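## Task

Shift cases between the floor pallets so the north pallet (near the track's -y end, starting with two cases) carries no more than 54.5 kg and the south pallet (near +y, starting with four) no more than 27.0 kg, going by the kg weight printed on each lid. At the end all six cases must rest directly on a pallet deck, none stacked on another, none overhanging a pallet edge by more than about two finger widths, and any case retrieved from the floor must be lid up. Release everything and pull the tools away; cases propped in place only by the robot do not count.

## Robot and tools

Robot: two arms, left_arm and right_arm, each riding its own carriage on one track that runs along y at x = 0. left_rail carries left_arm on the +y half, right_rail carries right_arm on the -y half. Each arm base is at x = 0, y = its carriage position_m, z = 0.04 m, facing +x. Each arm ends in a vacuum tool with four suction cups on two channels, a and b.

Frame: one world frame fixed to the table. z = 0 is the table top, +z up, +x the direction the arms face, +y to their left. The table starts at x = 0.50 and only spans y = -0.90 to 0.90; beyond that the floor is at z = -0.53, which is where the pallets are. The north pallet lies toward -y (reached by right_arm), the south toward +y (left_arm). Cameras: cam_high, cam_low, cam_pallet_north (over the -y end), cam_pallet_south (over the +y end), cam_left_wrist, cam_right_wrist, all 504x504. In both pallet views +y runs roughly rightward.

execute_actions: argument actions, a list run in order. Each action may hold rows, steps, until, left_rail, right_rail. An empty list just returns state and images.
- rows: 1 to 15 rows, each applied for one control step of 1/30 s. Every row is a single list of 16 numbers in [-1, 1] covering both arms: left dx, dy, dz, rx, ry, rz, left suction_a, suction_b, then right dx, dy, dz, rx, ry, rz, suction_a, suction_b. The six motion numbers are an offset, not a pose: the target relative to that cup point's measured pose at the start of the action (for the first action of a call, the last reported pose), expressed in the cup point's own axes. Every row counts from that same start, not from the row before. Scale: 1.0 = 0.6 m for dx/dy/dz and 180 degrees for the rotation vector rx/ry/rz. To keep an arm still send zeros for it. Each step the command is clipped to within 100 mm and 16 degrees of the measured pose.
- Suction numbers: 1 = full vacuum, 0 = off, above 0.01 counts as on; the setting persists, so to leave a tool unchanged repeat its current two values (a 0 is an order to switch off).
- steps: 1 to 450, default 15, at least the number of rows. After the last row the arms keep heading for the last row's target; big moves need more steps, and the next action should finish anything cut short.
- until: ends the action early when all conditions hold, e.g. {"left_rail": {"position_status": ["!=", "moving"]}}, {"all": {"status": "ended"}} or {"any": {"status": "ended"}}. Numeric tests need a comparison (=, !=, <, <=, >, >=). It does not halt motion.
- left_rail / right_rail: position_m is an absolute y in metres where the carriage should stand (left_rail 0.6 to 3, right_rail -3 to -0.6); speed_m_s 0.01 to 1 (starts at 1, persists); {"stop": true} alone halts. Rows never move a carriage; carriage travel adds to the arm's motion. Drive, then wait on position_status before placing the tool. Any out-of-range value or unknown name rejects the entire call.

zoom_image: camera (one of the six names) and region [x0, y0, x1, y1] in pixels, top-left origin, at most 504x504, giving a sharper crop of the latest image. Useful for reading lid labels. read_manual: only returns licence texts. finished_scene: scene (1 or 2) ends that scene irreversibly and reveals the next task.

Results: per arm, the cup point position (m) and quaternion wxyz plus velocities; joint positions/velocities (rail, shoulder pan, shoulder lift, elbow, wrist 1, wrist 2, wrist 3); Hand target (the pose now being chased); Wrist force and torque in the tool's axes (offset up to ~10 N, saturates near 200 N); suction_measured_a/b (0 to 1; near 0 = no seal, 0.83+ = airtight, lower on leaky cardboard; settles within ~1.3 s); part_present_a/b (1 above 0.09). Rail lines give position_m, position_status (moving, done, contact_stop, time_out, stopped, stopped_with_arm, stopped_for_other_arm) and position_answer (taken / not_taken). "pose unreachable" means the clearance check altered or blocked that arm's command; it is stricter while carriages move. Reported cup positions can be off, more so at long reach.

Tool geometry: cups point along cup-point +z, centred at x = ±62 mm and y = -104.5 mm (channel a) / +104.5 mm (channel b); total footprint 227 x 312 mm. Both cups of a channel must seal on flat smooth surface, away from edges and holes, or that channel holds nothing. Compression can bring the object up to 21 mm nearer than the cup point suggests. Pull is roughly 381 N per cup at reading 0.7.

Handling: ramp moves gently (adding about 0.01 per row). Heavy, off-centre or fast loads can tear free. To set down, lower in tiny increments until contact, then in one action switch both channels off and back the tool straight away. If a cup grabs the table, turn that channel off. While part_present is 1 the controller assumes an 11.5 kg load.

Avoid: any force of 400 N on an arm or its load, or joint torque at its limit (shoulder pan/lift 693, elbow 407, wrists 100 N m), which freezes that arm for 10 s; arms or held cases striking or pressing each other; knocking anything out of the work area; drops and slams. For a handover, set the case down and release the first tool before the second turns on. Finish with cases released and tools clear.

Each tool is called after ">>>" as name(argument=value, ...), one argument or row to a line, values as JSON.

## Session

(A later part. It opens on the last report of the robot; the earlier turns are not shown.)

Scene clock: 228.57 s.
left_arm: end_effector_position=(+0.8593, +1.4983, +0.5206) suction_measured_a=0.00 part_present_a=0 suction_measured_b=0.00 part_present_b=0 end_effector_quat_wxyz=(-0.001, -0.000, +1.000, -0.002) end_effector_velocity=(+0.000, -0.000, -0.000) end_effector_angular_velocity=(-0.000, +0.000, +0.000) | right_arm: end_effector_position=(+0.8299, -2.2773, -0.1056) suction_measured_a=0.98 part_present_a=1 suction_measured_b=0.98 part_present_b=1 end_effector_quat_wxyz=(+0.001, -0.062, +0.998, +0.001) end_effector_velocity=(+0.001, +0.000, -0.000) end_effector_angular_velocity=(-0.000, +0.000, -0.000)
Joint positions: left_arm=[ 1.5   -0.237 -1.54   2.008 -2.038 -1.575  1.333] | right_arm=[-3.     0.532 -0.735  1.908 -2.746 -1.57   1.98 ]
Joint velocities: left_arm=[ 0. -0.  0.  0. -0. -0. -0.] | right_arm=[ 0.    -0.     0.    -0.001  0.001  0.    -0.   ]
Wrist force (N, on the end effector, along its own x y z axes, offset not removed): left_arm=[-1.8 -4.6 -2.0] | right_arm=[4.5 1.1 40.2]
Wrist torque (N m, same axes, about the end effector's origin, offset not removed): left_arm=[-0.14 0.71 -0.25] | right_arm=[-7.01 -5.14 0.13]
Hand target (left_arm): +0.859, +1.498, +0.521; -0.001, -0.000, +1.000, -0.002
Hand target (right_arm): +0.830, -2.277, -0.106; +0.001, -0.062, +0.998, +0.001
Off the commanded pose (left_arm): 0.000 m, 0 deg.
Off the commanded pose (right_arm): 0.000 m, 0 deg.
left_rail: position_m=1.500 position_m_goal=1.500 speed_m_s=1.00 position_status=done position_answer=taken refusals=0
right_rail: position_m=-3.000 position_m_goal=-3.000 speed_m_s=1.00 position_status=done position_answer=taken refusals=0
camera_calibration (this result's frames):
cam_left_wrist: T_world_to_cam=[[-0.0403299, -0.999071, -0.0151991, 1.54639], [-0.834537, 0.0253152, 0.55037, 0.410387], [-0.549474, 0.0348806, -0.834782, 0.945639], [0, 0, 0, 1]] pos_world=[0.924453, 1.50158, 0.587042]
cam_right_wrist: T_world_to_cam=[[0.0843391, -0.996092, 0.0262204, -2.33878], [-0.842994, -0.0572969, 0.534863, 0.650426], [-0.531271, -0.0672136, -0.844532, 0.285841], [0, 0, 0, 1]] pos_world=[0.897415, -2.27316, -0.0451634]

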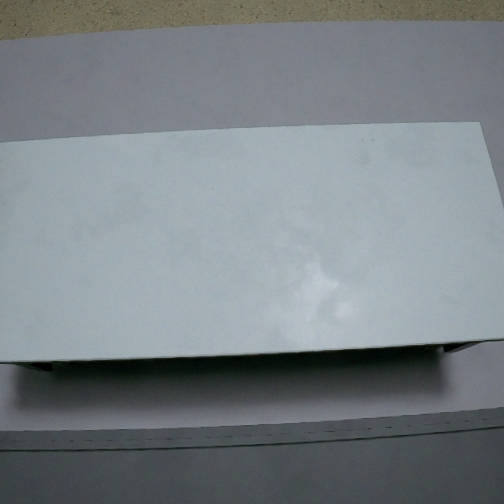

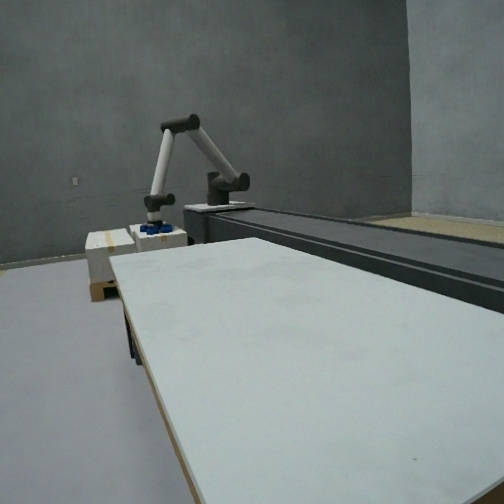

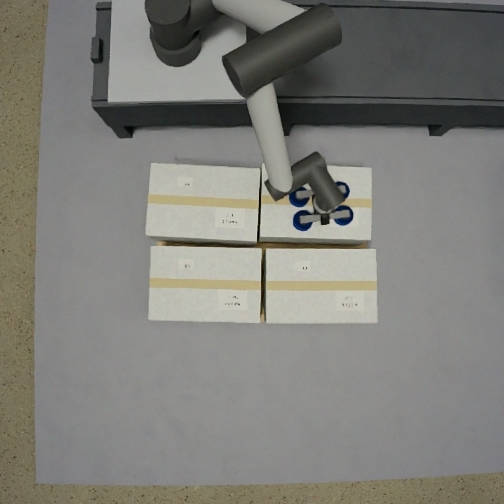

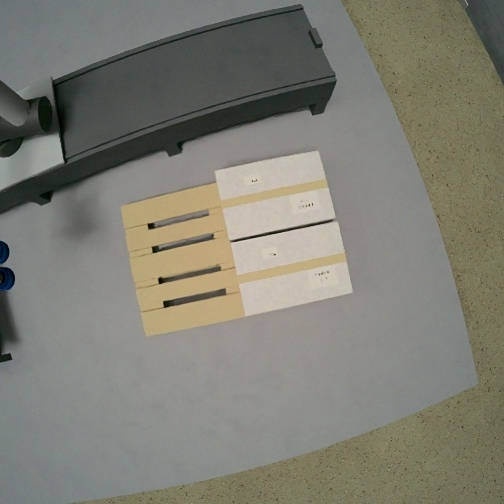

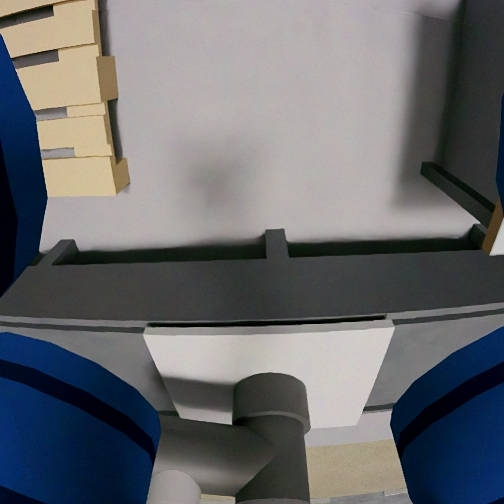

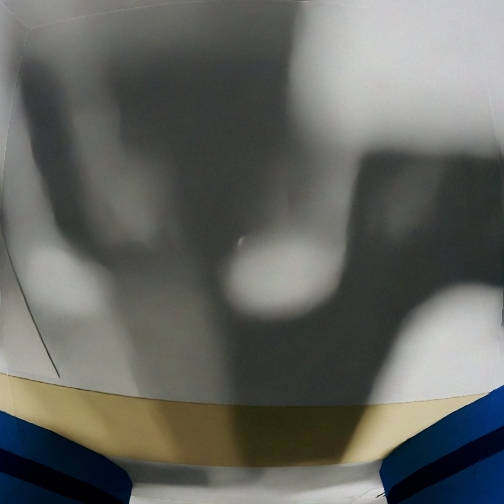

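>>> execute_actions(
  actions=[
    {"rows":[[0,0,0,0,0,0,0,0,0,0,0.035,0,0,0,1,1]],"steps":20},
    {"rows":[[0,0,0,0,0,0,0,0,0,0,-0.6,0,0,0,0,0]],"steps":40},
  ],
)

Scene clock: 235.00 s.
left_arm: end_effector_position=(+0.8593, +1.4983, +0.5206) suction_measured_a=0.00 part_present_a=0 suction_measured_b=0.00 part_present_b=0 end_effector_quat_wxyz=(-0.001, -0.000, +1.000, -0.002) end_effector_velocity=(-0.000, +0.000, -0.000) end_effector_angular_velocity=(+0.000, +0.000, -0.000) | right_arm: end_effector_position=(+0.8294, -2.2778, +0.2333) suction_measured_a=0.01 part_present_a=0 suction_measured_b=0.01 part_present_b=0 end_effector_quat_wxyz=(+0.001, -0.062, +0.998, +0.001) end_effector_velocity=(+0.000, -0.000, +0.004) end_effector_angular_velocity=(-0.001, +0.001, -0.000)
Joint positions: left_arm=[ 1.5   -0.237 -1.54   2.008 -2.038 -1.575  1.333] | right_arm=[-3.     0.532 -1.08   1.866 -2.358 -1.569  1.979]
Joint velocities: left_arm=[ 0. -0.  0.  0.  0.  0.  0.] | right_arm=[ 0.    -0.    -0.004 -0.002  0.007 -0.    -0.   ]
Wrist force (N, on the end effector, along its own x y z axes, offset not removed): left_arm=[-1.7 0.7 -3.9] | right_arm=[2.1 0.9 1.7]
Wrist torque (N m, same axes, about the end effector's origin, offset not removed): left_arm=[0.67 0.65 -0.36] | right_arm=[0.56 -0.06 0.30]
Hand target (left_arm): +0.859, +1.498, +0.521; -0.001, -0.000, +1.000, -0.002
Hand target (right_arm): +0.829, -2.278, +0.234; +0.001, -0.062, +0.998, +0.001
Off the commanded pose (left_arm): 0.000 m, 0 deg.
Off the commanded pose (right_arm): 0.000 m, 0 deg.
left_rail: position_m=1.500 position_m_goal=1.500 speed_m_s=1.00 position_status=done position_answer=taken refusals=0
right_rail: position_m=-3.000 position_m_goal=-3.000 speed_m_s=1.00 position_status=done position_answer=taken refusals=0
camera_calibration (this result's frames):
cam_left_wrist: T_world_to_cam=[[-0.04033, -0.999071, -0.0151989, 1.54639], [-0.834537, 0.0253153, 0.55037, 0.410386], [-0.549474, 0.0348805, -0.834782, 0.945639], [0, 0, 0, 1]] pos_world=[0.924453, 1.50158, 0.587042]
cam_right_wrist: T_world_to_cam=[[0.0843566, -0.996094, 0.0260945, -2.34807], [-0.843007, -0.0573812, 0.534832, 0.468585], [-0.531246, -0.0671145, -0.844555, 0.57194], [0, 0, 0, 1]] pos_world=[0.896936, -2.27362, 0.293692]

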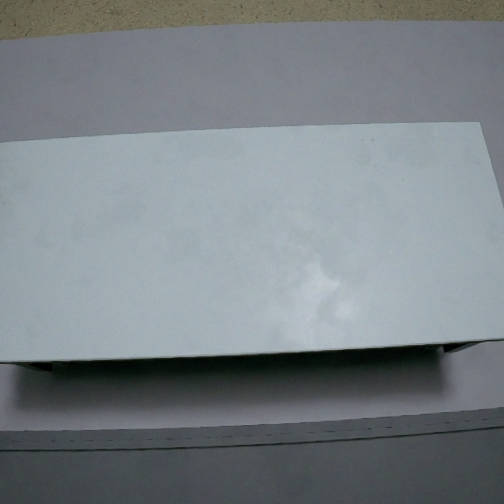

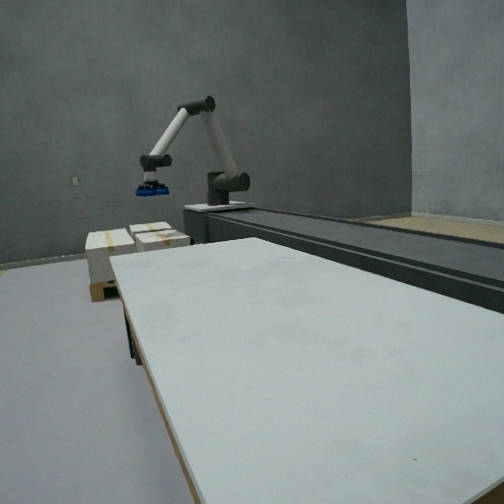

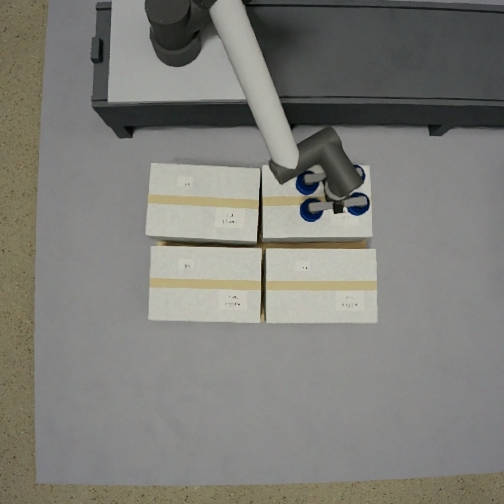

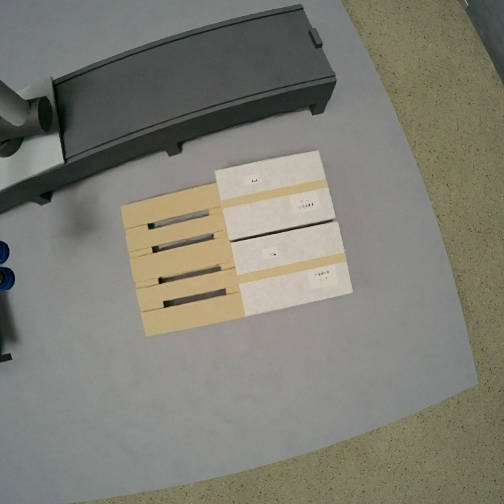

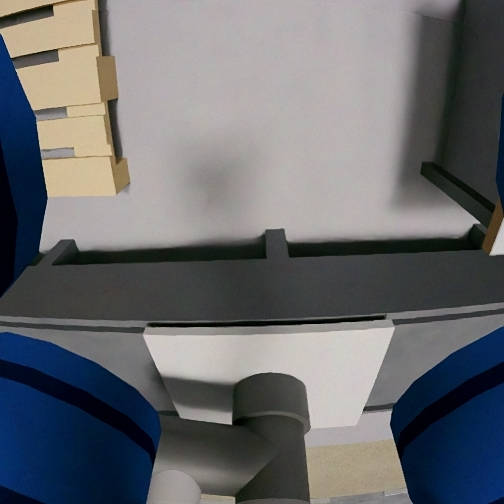

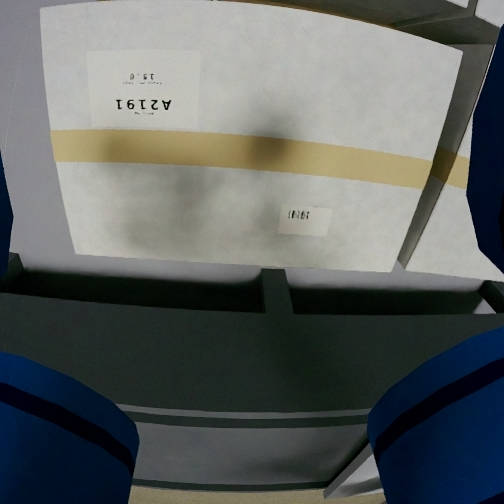

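>>> finished_scene(
  scene=1,
)

The scene is finished: the task was done.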